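## Task

Using pushes only, slide the inner tray of the lighter-coloured slide box out through the box end that lies farther from the robot's base by a few centimetres or more, and have it stay there on its own. It fails immediately if the gripper closes on the outer case of either box, if either box shifts or rotates more than slightly, or if a tray comes out by roughly half its length. Everything else must be left close to its starting state. Release and back the gripper away at the end.

## Robot and tools

Robot: one arm with six revolute joints and a two-finger gripper. Three cameras give 504x504 images: cam_high (overhead, looking down from behind the base), cam_low (off to the side at table height) and cam_wrist (on the hand). Calibration data for each camera (K, distortion, T_world_to_cam) is given in OpenCV conventions. A result with pictures lists any camera whose numbers changed.

Frame: the scene frame has its origin on the table surface under the arm base. +z is up, +x points away from the base, and +y is to the left when facing +x. The base may be slightly tilted. The reported hand position is approximate and gets worse at long reach. The gripper's fingers point along its own +x and close along its own y. end_effector_position is the point midway between the finger pads, about 3 to 4 cm short of the fingertips.

execute_actions takes "actions", a list holding one item or nothing, plus an optional "pictures" boolean.
- Empty list: no new command. It returns the current state with images.
- Action: {"rows": [...], "steps": n}, with n from 3 to 15 (default 15). Each step lasts 1/30 s. Each row is one control step. If there are fewer rows than steps, the final row is held for the remaining steps.
- Wait: {"steps": n} with no rows, up to 300. It returns after n steps counted from the previous result, and your reply time counts toward them.

Each row is seven numbers and is an absolute target, not an offset. The first six are joint angles in radians, in this order: waist (-3.054 to 3.054), shoulder (0.000 to 3.142), elbow (0.000 to 2.356), wrist pitch (-1.571 to 1.571), wrist yaw (-1.571 to 1.571), wrist roll (-3.142 to 3.142). The seventh is the gripper opening on a -1 to 1 scale. +1 is fully open (pads 0.088 m apart). Empty fingers meet near -0.80, and lower values do not close them further. A full close takes at least about 0.5 s. If a target is more than 0.010 rad beyond a stated limit and farther out than the joint currently sits, the whole call is refused and nothing moves. True limits can differ from the stated ones by 0.010 rad. A "joint sent to its limit" line means a target was clipped, possibly from an earlier action.

Motion limits: each step, a joint's target is capped near its measured angle. The caps are 0.211 rad for waist, shoulder and elbow, 0.213 for wrist pitch, 0.267 for wrist yaw and 0.228 for wrist roll. All targets are also pulled back if they would move the hand more than 70 mm from where it is measured. Big moves therefore take several calls. Friction can make a joint stop short, and a tiny change may not move it at all, so compare Joint positions after each move. Between calls the arm keeps heading toward the last row sent. It gives up once it has nearly stopped or a step is HELD. Only a new action makes it go farther.

Results: the state line gives end_effector_position (m), end_effector_quat_wxyz and linear/angular velocities. Joint positions and Joint velocities list the six joints, then the finger-pad gap in m. grip_measured is the finger opening on the command scale. Readings may be off by about 1 mm throughout a scene. Joint torques are total drive outputs with offsets and noise, so do not treat them as pure contact force. "joint command not followed" means a clearance check altered targets. HELD marks steps where your row was not fully sent. The last 3 steps of each action run after the result comes back.

zoom_image: arguments "camera" (cam_high, cam_low or cam_wrist) and "region" [x0, y0, x1, y1] in image pixels, with the origin at top left, at most 504 by 504. It returns a magnified view of that camera's latest image.

finished_scene: argument "scene", the number of the current scene. This is final. Sending a reply with no tool call ends everything.

Suggested order: look, identify the paler and darker box and which end is farther from the base, then approach the tray's near end. Use a closed gripper or fingertip to nudge the tray in +x direction in small increments. Check with cameras after each push. Stop well before the tray is halfway out. Then lift and back away.

Avoid:
- Closing the fingers on an outer case.
- Dragging or rotating a box.
- Pushing a tray too far.
- Knocking anything off the table.
- Fast or forceful contact. A contact torque over a load limit (waist 16.8, shoulder 20.8, elbow 20.8, wrist pitch 5.49, wrist yaw 5.47, wrist roll 5.13 N m) freezes the arm for 10 s and drops the rest of the call.
- Pressing against something for a long time. This heats the motors: a warning shows from 50 °C, at 95 °C the arm is held, and if it does not cool it goes limp.

Quick, smooth, economical motion is preferred.

Each tool is called by a JSON object that holds its "op" and its "data".

## Session

{"op": "execute_actions", "data": {"actions": []}}

Scene clock: 0.00 s of 3750.00 s.
end_effector_position=(+0.3507, -0.0079, +0.2057) grip_measured=+0.821 end_effector_quat_wxyz=(+0.677, +0.054, +0.732, -0.060) end_effector_velocity=(+0.001, -0.001, +0.001) end_effector_angular_velocity=(-0.002, -0.012, +0.008)
Joint positions: [-0.681  1.394  1.378 -1.474 -0.786 -0.612  0.079]
Joint velocities: [-0.007 -0.002 -0.002  0.007 -0.007 -0.007  0.   ]
Joint torques (N m, as the arm reports them, + toward a larger angle): no reading
Motor temperatures (°C, as the motors report them): [22 22 21 22 23 22]
Heat: hottest wrist yaw 23 °C (+0.0 °C/min).

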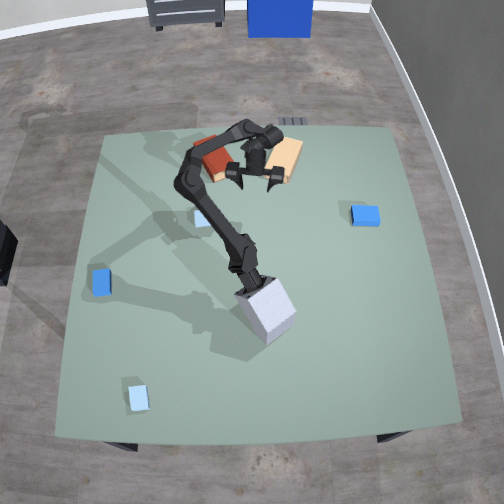

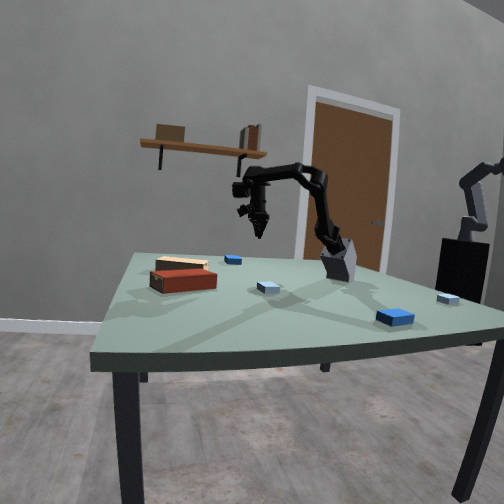

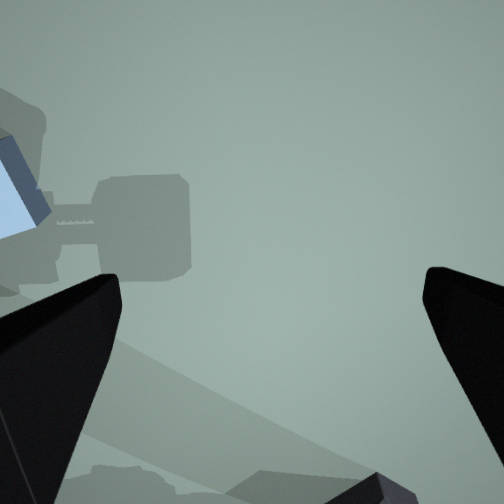

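{"op": "execute_actions", "data": {"actions": [{"rows":[[-0.681,1.394,1.378,-1.474,-0.3,-0.612,1]],"steps":15}]}}

{"op": "execute_actions", "data": {"actions": [{"rows":[[-0.681,1.394,1.378,-1.0,-0.3,-0.612,1]],"steps":15}]}}

{"op": "execute_actions", "data": {"actions": [{"rows":[[-1.1,1.394,1.378,-1.0,-0.3,-0.612,1]],"steps":15}]}}

{"op": "execute_actions", "data": {"actions": [{"steps":15}], "pictures": true}}

{"op": "zoom_image", "data": {"camera": "cam_high", "region": [170,100,330,260]}}

{"op": "zoom_image", "data": {"camera": "cam_low", "region": [130,230,290,310]}}

Scene clock: 1.07 s of 3750.00 s.
end_effector_position=(+0.3050, -0.0561, +0.2258) grip_measured=+0.980 end_effector_quat_wxyz=(+0.550, -0.078, +0.812, -0.180) end_effector_velocity=(-0.015, -0.013, +0.011) end_effector_angular_velocity=(-0.102, +0.115, +0.011)
Joint positions: [-0.682  1.394  1.378 -1.474 -0.321 -0.612  0.087]
Joint velocities: [ 0.002 -0.002 -0.002 -0.007  0.154 -0.007  0.002]
Joint torques (N m, as the arm reports them, + toward a larger angle): [-3.79 -3.18  3.15 -0.08  0.54 -0.01]
Motor temperatures (°C, as the motors report them): [22 22 21 22 23 22]
Heat: hottest wrist yaw 23 °C (+0.0 °C/min).
Steps of this call (steps 1 to 20: nothing new was sent; steps 21 to 32: the first 12 steps of this action). Readings (joint positions):
21: [-0.680 1.394 1.378 -1.474 -0.731 -0.612]
22: [-0.680 1.394 1.378 -1.474 -0.655 -0.611]
24: [-0.680 1.394 1.378 -1.474 -0.513 -0.611]
28: [-0.682 1.394 1.378 -1.474 -0.363 -0.612]
32: the state above

Scene clock: 1.57 s of 3750.00 s.
end_effector_position=(+0.3806, -0.1112, +0.2361) grip_measured=+0.984 end_effector_quat_wxyz=(+0.646, -0.249, +0.700, -0.177) end_effector_velocity=(+0.041, -0.015, +0.011) end_effector_angular_velocity=(-0.077, -0.124, +0.160)
Joint positions: [-0.681  1.392  1.377 -1.023 -0.304 -0.612  0.087]
Joint velocities: [-0.002 -0.007 -0.002  0.212 -0.022  0.007  0.   ]
Joint torques (N m, as the arm reports them, + toward a larger angle): [-4.32 -3.54  3.72  0.46  0.56  0.01]
Motor temperatures (°C, as the motors report them): [23 22 21 22 23 22]
Heat: hottest waist 23 °C (+0.0 °C/min).
Steps of this call (steps 1 to 3: the last 3 steps of your previous action; steps 4 to 15: the first 12 steps of this action). Readings (joint positions):
4: [-0.681 1.393 1.376 -1.436 -0.309 -0.612]
5: [-0.681 1.393 1.376 -1.368 -0.307 -0.612]
7: [-0.681 1.392 1.375 -1.252 -0.306 -0.612]
11: [-0.681 1.392 1.377 -1.074 -0.304 -0.612]
15: the state above

Scene clock: 2.07 s of 3750.00 s.
end_effector_position=(+0.3194, -0.1743, +0.3390) grip_measured=+0.984 end_effector_quat_wxyz=(+0.643, -0.224, +0.633, -0.369) end_effector_velocity=(-0.018, -0.006, +0.022) end_effector_angular_velocity=(-0.047, -0.038, -0.053)
Joint positions: [-1.088  1.392  1.377 -1.    -0.299 -0.613  0.087]
Joint velocities: [-0.09  -0.007 -0.002 -0.007 -0.007 -0.007 -0.   ]
Joint torques (N m, as the arm reports them, + toward a larger angle): [-4.56 -1.63  3.84  0.95  0.42  0.08]
Motor temperatures (°C, as the motors report them): [23 22 21 22 23 22]
Heat: hottest waist 23 °C (+0.0 °C/min).
Steps of this call (steps 1 to 3: the last 3 steps of your previous action; steps 4 to 15: the first 12 steps of this action). Readings (joint positions):
4: [-0.706 1.392 1.377 -1.009 -0.314 -0.612]
5: [-0.756 1.392 1.377 -1.006 -0.312 -0.611]
7: [-0.874 1.392 1.377 -1.001 -0.304 -0.611]
11: [-1.054 1.392 1.377 -1.000 -0.296 -0.612]
15: the state above

Scene clock: 2.57 s of 3750.00 s.
end_effector_position=(+0.3172, -0.1753, +0.3417) grip_measured=+0.984 end_effector_quat_wxyz=(+0.642, -0.223, +0.631, -0.373) end_effector_velocity=(-0.001, +0.002, -0.001) end_effector_angular_velocity=(+0.010, +0.013, +0.011)
Joint positions: [-1.1    1.392  1.377 -1.    -0.299 -0.613  0.087]
Joint velocities: [-0.002 -0.002 -0.002 -0.007 -0.007 -0.022 -0.   ]
Joint torques (N m, as the arm reports them, + toward a larger angle): [-4.39 -1.6   3.87  0.97  0.4   0.07]
Motor temperatures (°C, as the motors report them): [23 22 21 22 23 22]
Heat: hottest waist 23 °C (+0.0 °C/min).
Kept back: nothing.
Steps of this call (steps 1 to 3: the last 3 steps of your previous action; steps 4 to 15: the robot went on to your last target). Readings (joint positions):
1: [-1.091 1.392 1.377 -1.000 -0.299 -0.613]
2: [-1.093 1.392 1.377 -1.000 -0.299 -0.613]
4: [-1.096 1.392 1.377 -1.000 -0.299 -0.613]
8: [-1.098 1.392 1.377 -1.000 -0.299 -0.613]
15: the state above
camera_calibration (this result's frames):
cam_wrist: T_world_to_cam=[[-0.214381, -0.609171, 0.763513, -0.292616], [-0.87079, 0.473292, 0.133115, 0.331073], [-0.442454, -0.636322, -0.631924, 0.323109], [0, 0, 0, 1]] pos_world=[0.368525, -0.129346, 0.383526]

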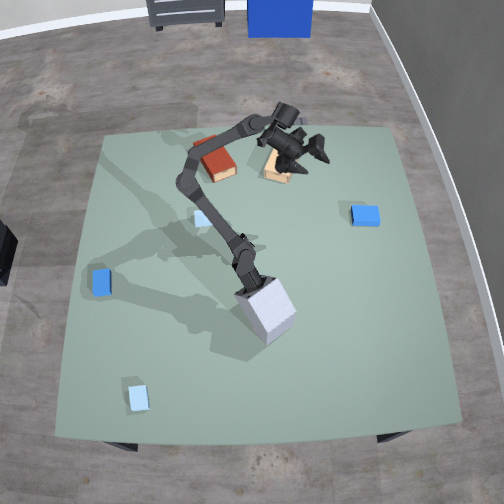

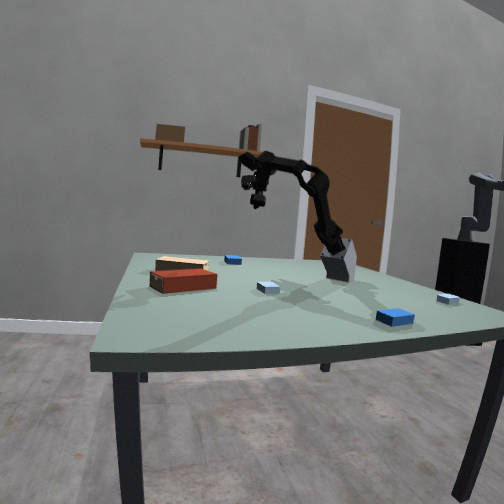

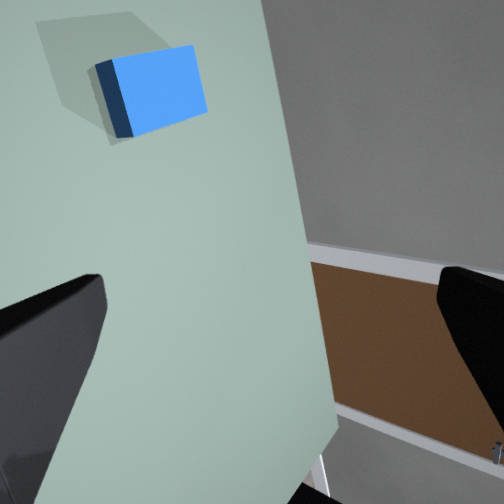

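Region (170, 100, 330, 260) of cam_high's 504x504 image, scaled by 3.150, with more detail than that image has.

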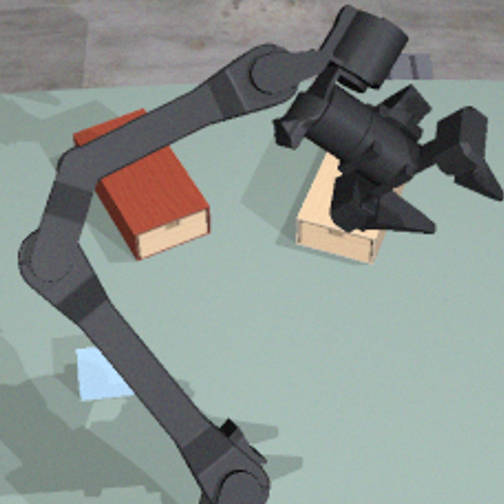

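Region (130, 230, 290, 310) of cam_low's 504x504 image, scaled by 3.150, with more detail than that image has.

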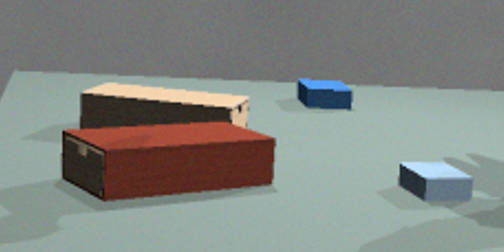

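{"op": "execute_actions", "data": {"actions": [{"rows":[[-0.7,1.394,0.7,0.3,0.2,0.7,-1]],"steps":15}]}}

{"op": "execute_actions", "data": {"actions": [{"rows":[[-0.25,1.45,0.6,1.0,0.2,0.7,-1]],"steps":15}], "pictures": true}}

Scene clock: 4.03 s of 3750.00 s.
end_effector_position=(+0.2679, -0.2224, +0.2064) grip_measured=-0.444 end_effector_quat_wxyz=(+0.618, -0.175, +0.514, -0.569) end_effector_velocity=(-0.144, -0.083, -0.134) end_effector_angular_velocity=(-0.638, -1.686, -0.486)
Joint positions: [-0.715  1.392  0.786 -0.325  0.178  0.102  0.017]
Joint velocities: [ 0.071  0.051 -1.106  1.575  0.198  1.795 -0.175]
Joint torques (N m, as the arm reports them, + toward a larger angle): [-3.75 -3.38  4.57  1.43  0.88  0.15]
Motor temperatures (°C, as the motors report them): [23 22 21 22 23 22]
Heat: hottest waist 23 °C (+0.0 °C/min).
Steps of this call (steps 1 to 15: the robot went on to your last target; steps 16 to 32: nothing new was sent; steps 33 to 44: the first 12 steps of this action). Readings (joint positions):
33: [-1.072 1.388 1.344 -0.941 -0.230 -0.557]
34: [-1.023 1.380 1.300 -0.875 -0.155 -0.495]
36: [-0.911 1.379 1.201 -0.765 -0.019 -0.375]
40: [-0.746 1.391 0.981 -0.542 0.128 -0.138]
44: the state above

Scene clock: 4.53 s of 3750.00 s.
end_effector_position=(+0.4035, -0.1423, +0.1119) grip_measured=-0.812 end_effector_quat_wxyz=(+0.869, -0.025, +0.269, -0.414) end_effector_velocity=(+0.307, +0.144, +0.137) end_effector_angular_velocity=(-0.049, -1.318, +1.098)
Joint positions: [-0.271  1.441  0.609  0.505  0.2    0.68   0.   ]
Joint velocities: [ 0.159 -0.002 -0.007  1.678  0.007  0.168  0.   ]
Joint torques (N m, as the arm reports them, + toward a larger angle): [-4.01 -3.9   1.73  0.9   0.62  0.11]
Motor temperatures (°C, as the motors report them): [23 22 21 22 23 22]
Heat: hottest waist 23 °C (+0.0 °C/min).
Steps of this call (steps 1 to 3: the last 3 steps of your previous action; steps 4 to 15: the first 12 steps of this action). Readings (joint positions):
4: [-0.687 1.400 0.706 -0.096 0.207 0.340]
5: [-0.641 1.403 0.690 -0.040 0.209 0.396]
7: [-0.533 1.417 0.656 0.063 0.204 0.509]
11: [-0.336 1.441 0.614 0.276 0.199 0.640]
15: the state above
camera_calibration (this result's frames):
cam_wrist: T_world_to_cam=[[-0.720084, -0.644232, 0.257768, 0.177124], [-0.632661, 0.456989, -0.625221, 0.407659], [0.28499, -0.613292, -0.73665, -0.0414444], [0, 0, 0, 1]] pos_world=[0.397266, -0.097604, 0.17869]

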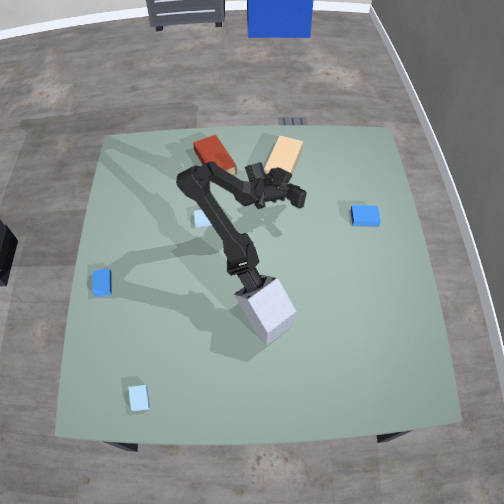

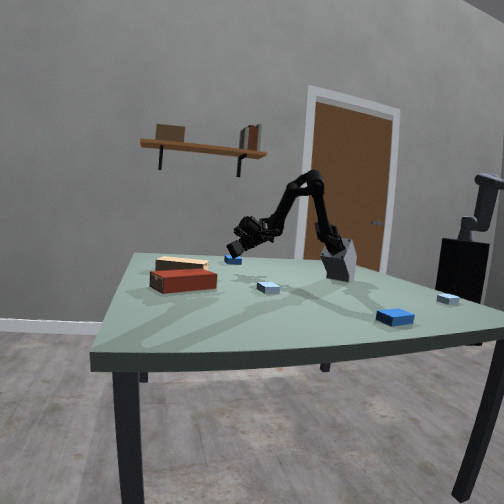

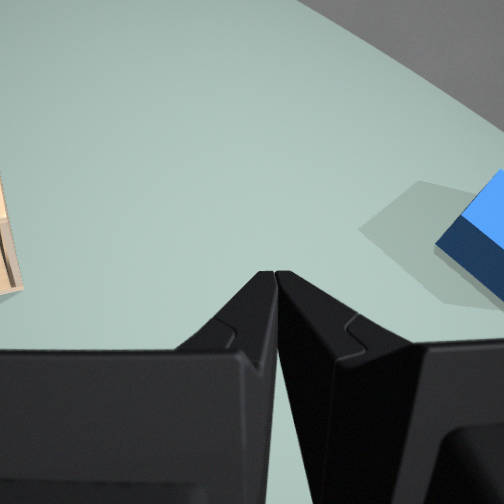

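{"op": "execute_actions", "data": {"actions": [{"rows":[[-0.05,1.7,0.62,1.3,0.213,0.7,-1]],"steps":15}]}}

{"op": "execute_actions", "data": {"actions": [{"rows":[[0.013,1.8,0.625,1.36,0.213,0.7,-1],[0.013,1.82,0.625,1.37,0.213,0.7,-1],[0.013,1.849,0.625,1.375,0.213,0.7,-1]],"steps":15}]}}

{"op": "execute_actions", "data": {"actions": [{"steps":10}], "pictures": true}}

Scene clock: 5.07 s of 3750.00 s.
end_effector_position=(+0.4795, -0.0583, +0.0870) grip_measured=-0.812 end_effector_quat_wxyz=(+0.971, +0.031, +0.127, -0.202) end_effector_velocity=(+0.046, +0.045, +0.055) end_effector_angular_velocity=(+0.016, -0.297, +0.216)
Joint positions: [-0.059  1.684  0.619  1.262  0.212  0.696  0.   ]
Joint velocities: [ 0.012  0.007  0.046  0.33  -0.007 -0.007  0.   ]
Joint torques (N m, as the arm reports them, + toward a larger angle): [-3.45 -4.45  1.06  1.16  0.55  0.08]
Motor temperatures (°C, as the motors report them): [23 22 21 22 23 22]
Heat: hottest waist 23 °C (+0.0 °C/min).
Steps of this call (steps 1 to 3: the last 3 steps of your previous action; step 4: the robot went on to your last target; steps 5 to 16: the first 12 steps of this action). Readings (joint positions):
5: [-0.242 1.461 0.611 0.787 0.214 0.693]
6: [-0.207 1.488 0.619 0.837 0.216 0.694]
8: [-0.133 1.571 0.626 0.940 0.212 0.694]
12: [-0.065 1.677 0.615 1.148 0.211 0.696]
16: the state above

Scene clock: 5.57 s of 3750.00 s.
end_effector_position=(+0.4657, -0.0549, +0.0402) grip_measured=-0.812 end_effector_quat_wxyz=(+0.968, +0.042, +0.159, -0.189) end_effector_velocity=(-0.001, +0.002, -0.001) end_effector_angular_velocity=(+0.012, -0.000, +0.006)
Joint positions: [0.007 1.833 0.623 1.373 0.216 0.697 0.   ]
Joint velocities: [ 0.002  0.002 -0.002  0.007 -0.007  0.007  0.   ]
Joint torques (N m, as the arm reports them, + toward a larger angle): [-3.55 -4.38  0.89  1.35  0.39  0.11]
Motor temperatures (°C, as the motors report them): [23 22 21 22 23 22]
Heat: hottest waist 23 °C (+0.0 °C/min).
Steps of this call (steps 1 to 3: the last 3 steps of your previous action; steps 4 to 15: the first 12 steps of this action). Readings (joint positions):
4: [-0.050 1.699 0.621 1.310 0.216 0.697]
5: [-0.036 1.719 0.624 1.330 0.216 0.697]
7: [-0.010 1.768 0.628 1.347 0.216 0.697]
11: [0.007 1.830 0.624 1.361 0.216 0.697]
15: the state above

Scene clock: 5.90 s of 3750.00 s.
end_effector_position=(+0.4657, -0.0544, +0.0400) grip_measured=-0.812 end_effector_quat_wxyz=(+0.968, +0.042, +0.159, -0.189) end_effector_velocity=(+0.000, +0.001, +0.002) end_effector_angular_velocity=(-0.004, -0.001, +0.010)
Joint positions: [0.008 1.833 0.623 1.374 0.216 0.697 0.   ]
Joint velocities: [-0.002 -0.002 -0.002  0.007 -0.007 -0.007  0.   ]
Joint torques (N m, as the arm reports them, + toward a larger angle): [-3.5  -4.21  0.74  1.43  0.37  0.1 ]
Motor temperatures (°C, as the motors report them): [23 22 21 22 23 22]
Heat: hottest waist 23 °C (+0.0 °C/min).
Kept back: nothing.
Steps of this call (steps 1 to 3: the last 3 steps of your previous action; steps 4 to 10: the robot went on to your last target). Readings (joint positions):
1: [0.007 1.833 0.623 1.373 0.216 0.697]
2: [0.007 1.833 0.623 1.374 0.216 0.697]
4: [0.008 1.833 0.623 1.374 0.216 0.697]
8: [0.008 1.833 0.623 1.374 0.216 0.697]
10: the state above
camera_calibration (this result's frames):
cam_wrist: T_world_to_cam=[[-0.394423, -0.918281, -0.0344918, 0.142141], [-0.595282, 0.283921, -0.751683, 0.340183], [0.70005, -0.275949, -0.658622, -0.236335], [0, 0, 0, 1]] pos_world=[0.424015, -0.0312758, 0.104958]

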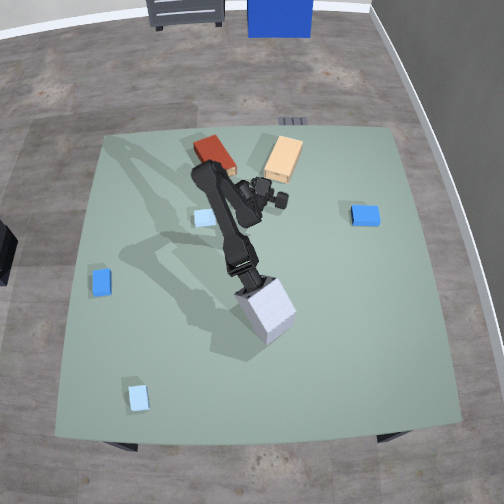

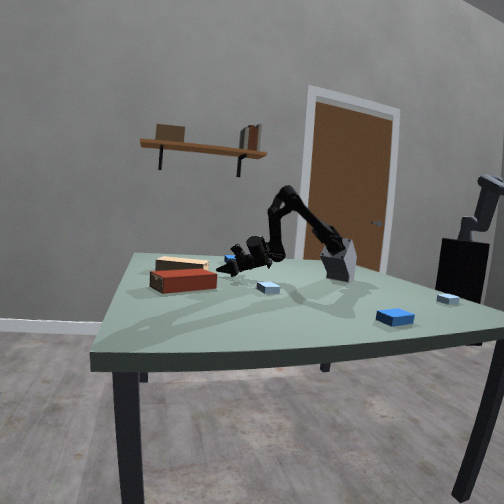

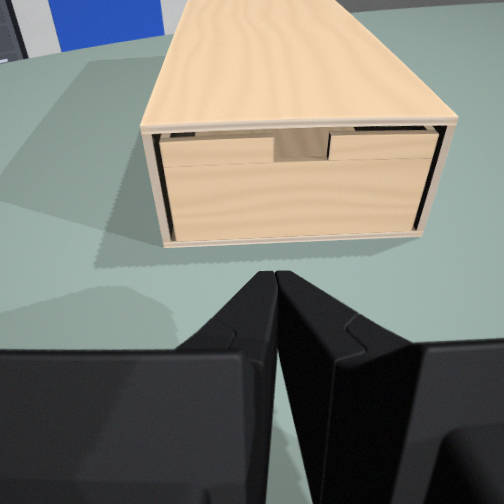

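{"op": "execute_actions", "data": {"actions": [{"rows":[[0,1.85,0.65,1.36,0.2,0.7,-1],[-0.02,1.87,0.68,1.35,0.18,0.7,-1],[-0.045,1.89,0.71,1.33,0.16,0.7,-1],[-0.058,1.91,0.74,1.32,0.147,0.7,-1],[-0.058,1.928,0.765,1.309,0.147,0.7,-1]],"steps":15}], "pictures": true}}

Scene clock: 6.60 s of 3750.00 s.
end_effector_position=(+0.4926, -0.0794, +0.0360) grip_measured=-0.812 end_effector_quat_wxyz=(+0.968, +0.037, +0.159, -0.189) end_effector_velocity=(+0.009, -0.002, -0.011) end_effector_angular_velocity=(+0.013, +0.039, +0.026)
Joint positions: [-0.057  1.908  0.755  1.314  0.155  0.697  0.   ]
Joint velocities: [-0.007  0.032  0.051 -0.037 -0.051 -0.007  0.   ]
Joint torques (N m, as the arm reports them, + toward a larger angle): [-4.71 -4.57  1.41  1.16  0.37  0.11]
Motor temperatures (°C, as the motors report them): [23 22 21 22 23 22]
Heat: hottest waist 23 °C (+0.0 °C/min).
Steps of this call (steps 1 to 9: the robot went on to your last target; steps 10 to 21: the first 12 steps of this action). Readings (joint positions):
10: [0.008 1.833 0.626 1.373 0.214 0.697]
11: [0.004 1.837 0.635 1.368 0.206 0.697]
13: [-0.016 1.856 0.674 1.350 0.182 0.697]
17: [-0.052 1.898 0.742 1.322 0.163 0.697]
21: the state above
camera_calibration (this result's frames):
cam_wrist: T_world_to_cam=[[-0.393876, -0.918869, -0.0232666, 0.128929], [-0.597917, 0.27536, -0.752777, 0.360891], [0.69811, -0.282589, -0.657865, -0.264235], [0, 0, 0, 1]] pos_world=[0.45103, -0.0555762, 0.100839]

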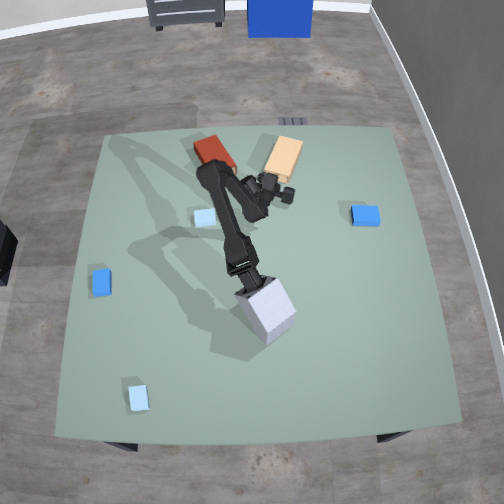

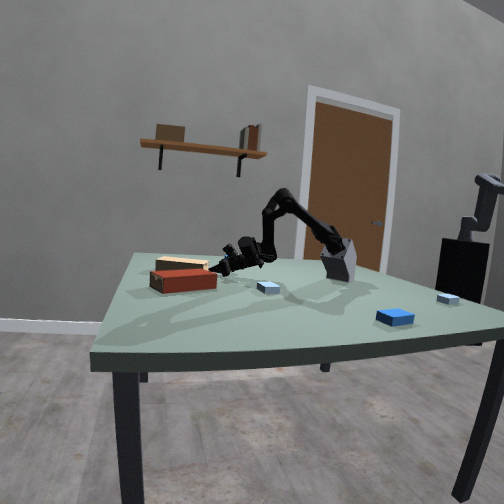

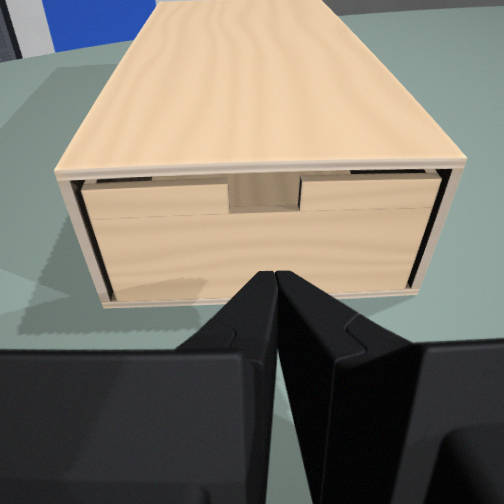

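{"op": "execute_actions", "data": {"actions": [{"rows":[[-0.063,1.932,0.785,1.295,0.142,0.7,-1],[-0.066,1.935,0.797,1.286,0.139,0.7,-1],[-0.069,1.938,0.809,1.277,0.136,0.7,-1],[-0.072,1.941,0.821,1.268,0.133,0.7,-1],[-0.075,1.944,0.833,1.259,0.13,0.7,-1],[-0.078,1.947,0.845,1.25,0.127,0.7,-1],[-0.081,1.95,0.857,1.241,0.124,0.7,-1],[-0.084,1.953,0.869,1.232,0.121,0.7,-1],[-0.087,1.956,0.881,1.223,0.118,0.7,-1],[-0.09,1.959,0.893,1.214,0.115,0.7,-1]],"steps":15}]}}

{"op": "execute_actions", "data": {"actions": [{"steps":8}], "pictures": true}}

Scene clock: 7.20 s of 3750.00 s.
end_effector_position=(+0.5197, -0.0893, +0.0366) grip_measured=-0.812 end_effector_quat_wxyz=(+0.969, +0.035, +0.159, -0.187) end_effector_velocity=(+0.048, -0.017, +0.019) end_effector_angular_velocity=(-0.026, -0.045, +0.015)
Joint positions: [-0.085  1.938  0.873  1.229  0.123  0.697  0.   ]
Joint velocities: [-0.061  0.032  0.188 -0.11  -0.037 -0.007  0.   ]
Joint torques (N m, as the arm reports them, + toward a larger angle): [-4.96 -4.81  1.81  1.2   0.28  0.11]
Motor temperatures (°C, as the motors report them): [23 22 21 22 23 22]
Heat: hottest waist 23 °C (+0.0 °C/min).
Steps of this call (steps 1 to 3: the last 3 steps of your previous action; steps 4 to 6: the robot went on to your last target; steps 7 to 18: the first 12 steps of this action). Readings (joint positions):
7: [-0.058 1.911 0.763 1.308 0.151 0.697]
8: [-0.059 1.912 0.770 1.303 0.149 0.697]
10: [-0.064 1.918 0.788 1.289 0.144 0.697]
14: [-0.075 1.928 0.833 1.257 0.133 0.697]
18: the state above

Scene clock: 7.47 s of 3750.00 s.
end_effector_position=(+0.5231, -0.0905, +0.0377) grip_measured=-0.812 end_effector_quat_wxyz=(+0.969, +0.035, +0.158, -0.187) end_effector_velocity=(+0.002, -0.001, -0.001) end_effector_angular_velocity=(-0.001, +0.012, +0.012)
Joint positions: [-0.089  1.94   0.887  1.218  0.12   0.697  0.   ]
Joint velocities: [-0.007  0.002  0.007 -0.007 -0.022 -0.007  0.   ]
Joint torques (N m, as the arm reports them, + toward a larger angle): [-5.17 -4.73  1.73  1.11  0.36  0.11]
Motor temperatures (°C, as the motors report them): [23 22 21 22 23 22]
Heat: hottest waist 23 °C (+0.0 °C/min).
Kept back: nothing.
Steps of this call (steps 1 to 3: the last 3 steps of your previous action; steps 4 to 8: the robot went on to your last target). Readings (joint positions):
1: [-0.087 1.938 0.878 1.226 0.122 0.697]
2: [-0.088 1.939 0.881 1.223 0.122 0.697]
4: [-0.089 1.940 0.884 1.220 0.121 0.697]
8: the state above
camera_calibration (this result's frames):
cam_wrist: T_world_to_cam=[[-0.388185, -0.921355, -0.0204356, 0.127486], [-0.598797, 0.269017, -0.754369, 0.383418], [0.700539, -0.280598, -0.656133, -0.288777], [0, 0, 0, 1]] pos_world=[0.481377, -0.0667165, 0.102368]

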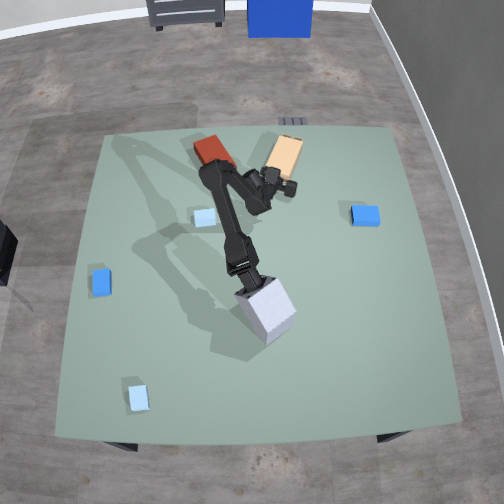

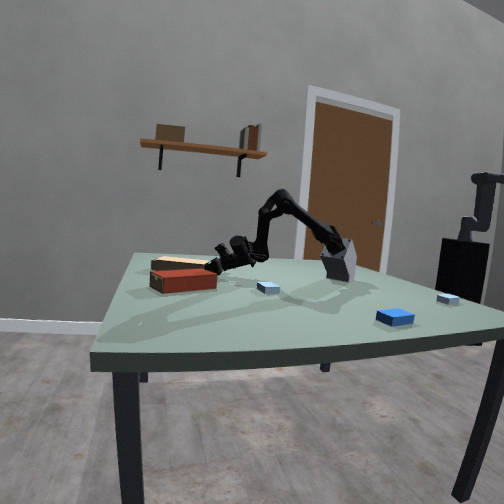

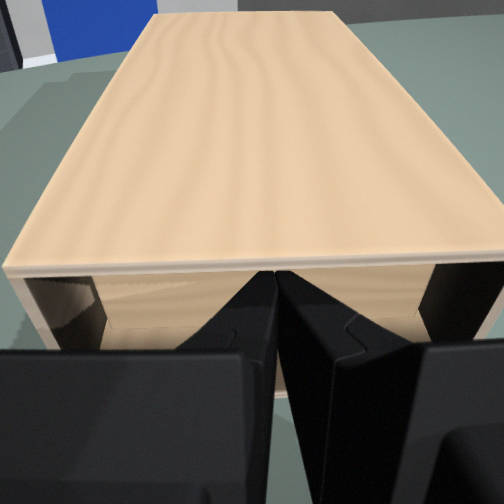

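{"op": "execute_actions", "data": {"actions": [{"rows":[[-0.093,1.964,0.902,1.207,0.112,0.7,-1],[-0.095,1.968,0.912,1.2,0.109,0.7,-1],[-0.097,1.972,0.922,1.193,0.106,0.7,-1],[-0.099,1.976,0.932,1.186,0.104,0.7,-1],[-0.101,1.98,0.942,1.179,0.102,0.7,-1],[-0.103,1.984,0.952,1.172,0.1,0.7,-1],[-0.105,1.988,0.962,1.165,0.098,0.7,-1],[-0.107,1.992,0.972,1.158,0.096,0.7,-1],[-0.109,1.996,0.982,1.151,0.094,0.7,-1],[-0.111,2.0,0.992,1.144,0.092,0.7,-1],[-0.113,2.004,1.002,1.137,0.09,0.7,-1]],"steps":15}]}}

{"op": "execute_actions", "data": {"actions": [{"steps":8}], "pictures": true}}

{"op": "zoom_image", "data": {"camera": "cam_low", "region": [130,230,290,310]}}

Scene clock: 8.03 s of 3750.00 s.
end_effector_position=(+0.5406, -0.1007, +0.0342) grip_measured=-0.812 end_effector_quat_wxyz=(+0.968, +0.033, +0.164, -0.188) end_effector_velocity=(+0.045, -0.026, +0.001) end_effector_angular_velocity=(-0.016, +0.005, +0.001)
Joint positions: [-0.108  1.977  0.978  1.153  0.098  0.697  0.   ]
Joint velocities: [-0.056  0.085  0.222 -0.139 -0.051 -0.007  0.   ]
Joint torques (N m, as the arm reports them, + toward a larger angle): [-5.44 -5.01  1.96  1.2   0.35  0.11]
Motor temperatures (°C, as the motors report them): [23 22 21 22 23 22]
Heat: hottest waist 23 °C (+0.0 °C/min).
Steps of this call (steps 1 to 5: the robot went on to your last target; steps 6 to 17: the first 12 steps of this action). Readings (joint positions):
6: [-0.090 1.941 0.889 1.216 0.119 0.697]
7: [-0.091 1.943 0.893 1.212 0.118 0.697]
9: [-0.093 1.948 0.906 1.203 0.114 0.697]
13: [-0.101 1.962 0.941 1.179 0.106 0.697]
17: the state above

Scene clock: 8.30 s of 3750.00 s.
end_effector_position=(+0.5436, -0.1030, +0.0337) grip_measured=-0.812 end_effector_quat_wxyz=(+0.968, +0.033, +0.165, -0.189) end_effector_velocity=(-0.000, -0.002, -0.003) end_effector_angular_velocity=(-0.004, +0.019, -0.004)
Joint positions: [-0.112  1.984  0.995  1.141  0.095  0.697  0.   ]
Joint velocities: [-0.002  0.002  0.007 -0.022 -0.007 -0.007  0.   ]
Joint torques (N m, as the arm reports them, + toward a larger angle): [-5.66 -5.09  2.28  1.11  0.27  0.11]
Motor temperatures (°C, as the motors report them): [23 22 21 22 23 22]
Heat: hottest waist 23 °C (+0.0 °C/min).
Kept back: nothing.
Steps of this call (steps 1 to 3: the last 3 steps of your previous action; steps 4 to 8: the robot went on to your last target). Readings (joint positions):
1: [-0.110 1.979 0.984 1.150 0.097 0.697]
2: [-0.111 1.981 0.988 1.147 0.097 0.697]
4: [-0.112 1.983 0.992 1.144 0.096 0.697]
8: the state above
camera_calibration (this result's frames):
cam_wrist: T_world_to_cam=[[-0.392332, -0.919726, -0.0134366, 0.126098], [-0.607603, 0.2701, -0.746903, 0.400681], [0.690575, -0.28487, -0.664797, -0.304003], [0, 0, 0, 1]] pos_world=[0.502864, -0.0788494, 0.098864]

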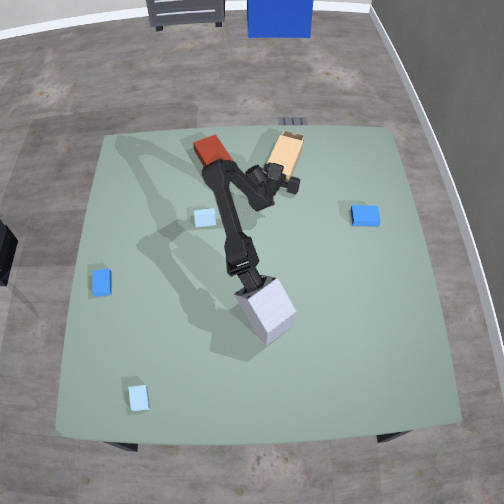

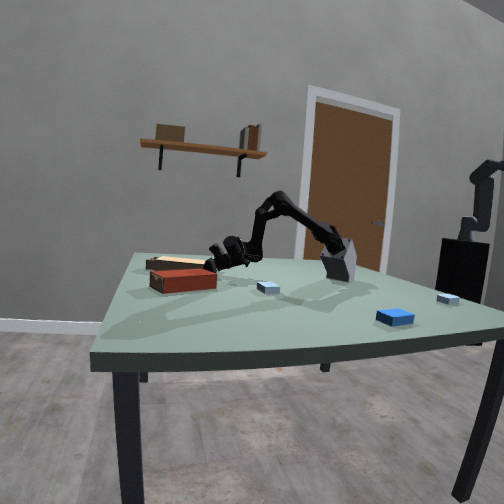

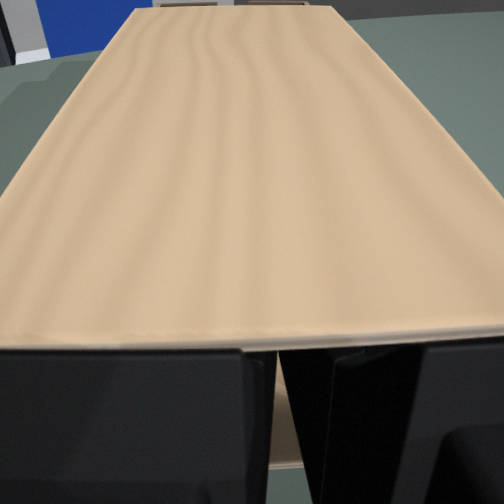

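Region (130, 230, 290, 310) of cam_low's 504x504 image, scaled by 3.150, with more detail than that image has.

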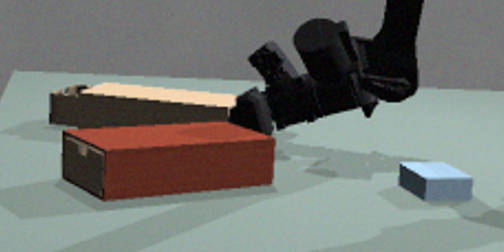

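{"op": "execute_actions", "data": {"actions": [{"rows":[[-0.105,1.97,0.96,1.165,0.102,0.7,-1],[-0.097,1.96,0.925,1.19,0.11,0.7,-1],[-0.089,1.95,0.89,1.215,0.118,0.7,-1],[-0.081,1.94,0.855,1.24,0.126,0.7,-1],[-0.073,1.93,0.82,1.265,0.134,0.7,-1],[-0.065,1.92,0.785,1.29,0.142,0.7,-1],[-0.057,1.905,0.75,1.315,0.15,0.7,-1],[-0.04,1.89,0.72,1.335,0.16,0.7,-1],[-0.02,1.87,0.68,1.35,0.18,0.7,-1],[0,1.84,0.625,1.37,0.21,0.7,-1]],"steps":15}]}}

{"op": "execute_actions", "data": {"actions": [{"rows":[[-0.3,1.4,0.6,1.2,0.2,0.7,-1]],"steps":15}], "pictures": true}}

Scene clock: 8.83 s of 3750.00 s.
end_effector_position=(+0.4746, -0.0687, +0.0326) grip_measured=-0.812 end_effector_quat_wxyz=(+0.966, +0.039, +0.168, -0.193) end_effector_velocity=(-0.135, +0.124, +0.015) end_effector_angular_velocity=(+0.055, +0.041, +0.039)
Joint positions: [-0.023  1.878  0.681  1.34   0.182  0.697  0.   ]
Joint velocities: [ 0.305 -0.364 -0.657  0.286  0.227 -0.022  0.   ]
Joint torques (N m, as the arm reports them, + toward a larger angle): [-4.56 -6.62  1.1   1.44  0.75  0.11]
Motor temperatures (°C, as the motors report them): [23 22 21 22 23 22]
Heat: hottest waist 23 °C (+0.0 °C/min).
Steps of this call (steps 1 to 4: the robot went on to your last target; steps 5 to 16: the first 12 steps of this action). Readings (joint positions):
5: [-0.112 1.985 0.993 1.144 0.095 0.697]
6: [-0.112 1.983 0.983 1.158 0.095 0.697]
8: [-0.105 1.973 0.939 1.191 0.106 0.697]
12: [-0.075 1.938 0.812 1.273 0.135 0.697]
16: the state above

Scene clock: 9.33 s of 3750.00 s.
end_effector_position=(+0.4903, -0.0757, +0.2200) grip_measured=-0.812 end_effector_quat_wxyz=(+0.976, -0.012, -0.013, -0.215) end_effector_velocity=(+0.025, +0.122, +0.202) end_effector_angular_velocity=(-0.151, -0.407, +0.270)
Joint positions: [-0.29   1.435  0.612  1.219  0.199  0.697  0.   ]
Joint velocities: [-0.095 -0.589 -0.002 -0.081 -0.007 -0.022  0.   ]
Joint torques (N m, as the arm reports them, + toward a larger angle): [-3.48 -3.31  1.66  0.29  0.61  0.1 ]
Motor temperatures (°C, as the motors report them): [23 23 21 22 23 22]
Heat: hottest waist 23 °C (+0.0 °C/min).
Steps of this call (steps 1 to 3: the last 3 steps of your previous action; steps 4 to 15: the first 12 steps of this action). Readings (joint positions):
4: [-0.021 1.837 0.641 1.327 0.190 0.697]
5: [-0.052 1.808 0.632 1.297 0.189 0.697]
7: [-0.132 1.743 0.620 1.270 0.195 0.697]
11: [-0.253 1.575 0.613 1.225 0.200 0.697]
15: the state above
camera_calibration (this result's frames):
cam_wrist: T_world_to_cam=[[-0.431613, -0.902059, 0.000783605, 0.150232], [-0.318291, 0.151482, -0.935812, 0.390844], [0.844039, -0.404158, -0.352499, -0.288449], [0, 0, 0, 1]] pos_world=[0.432706, -0.0402668, 0.263961]

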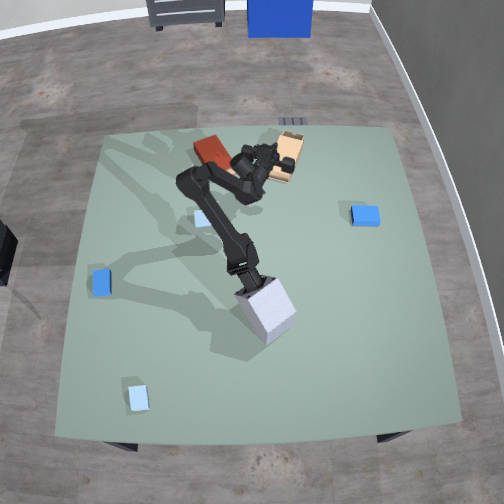

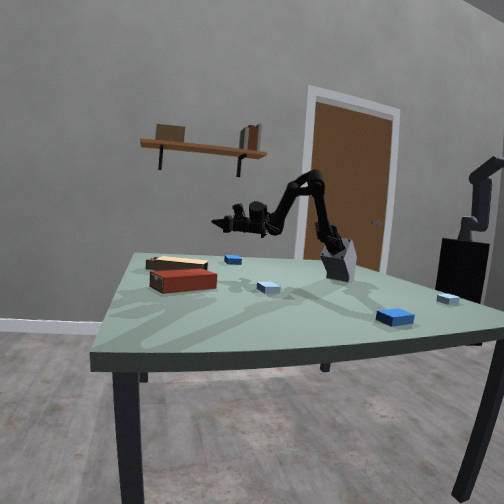

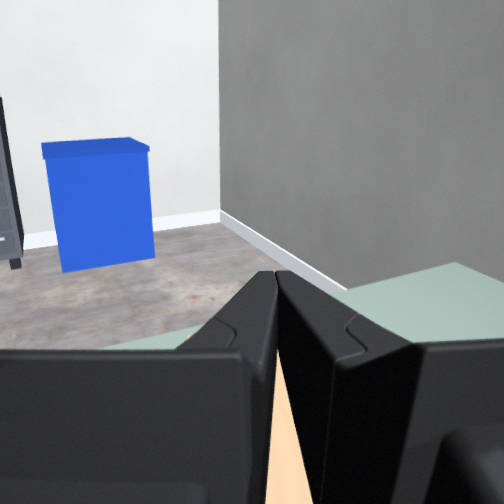

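{"op": "finished_scene", "data": {"scene": 1}}

The scene is finished: the task was done.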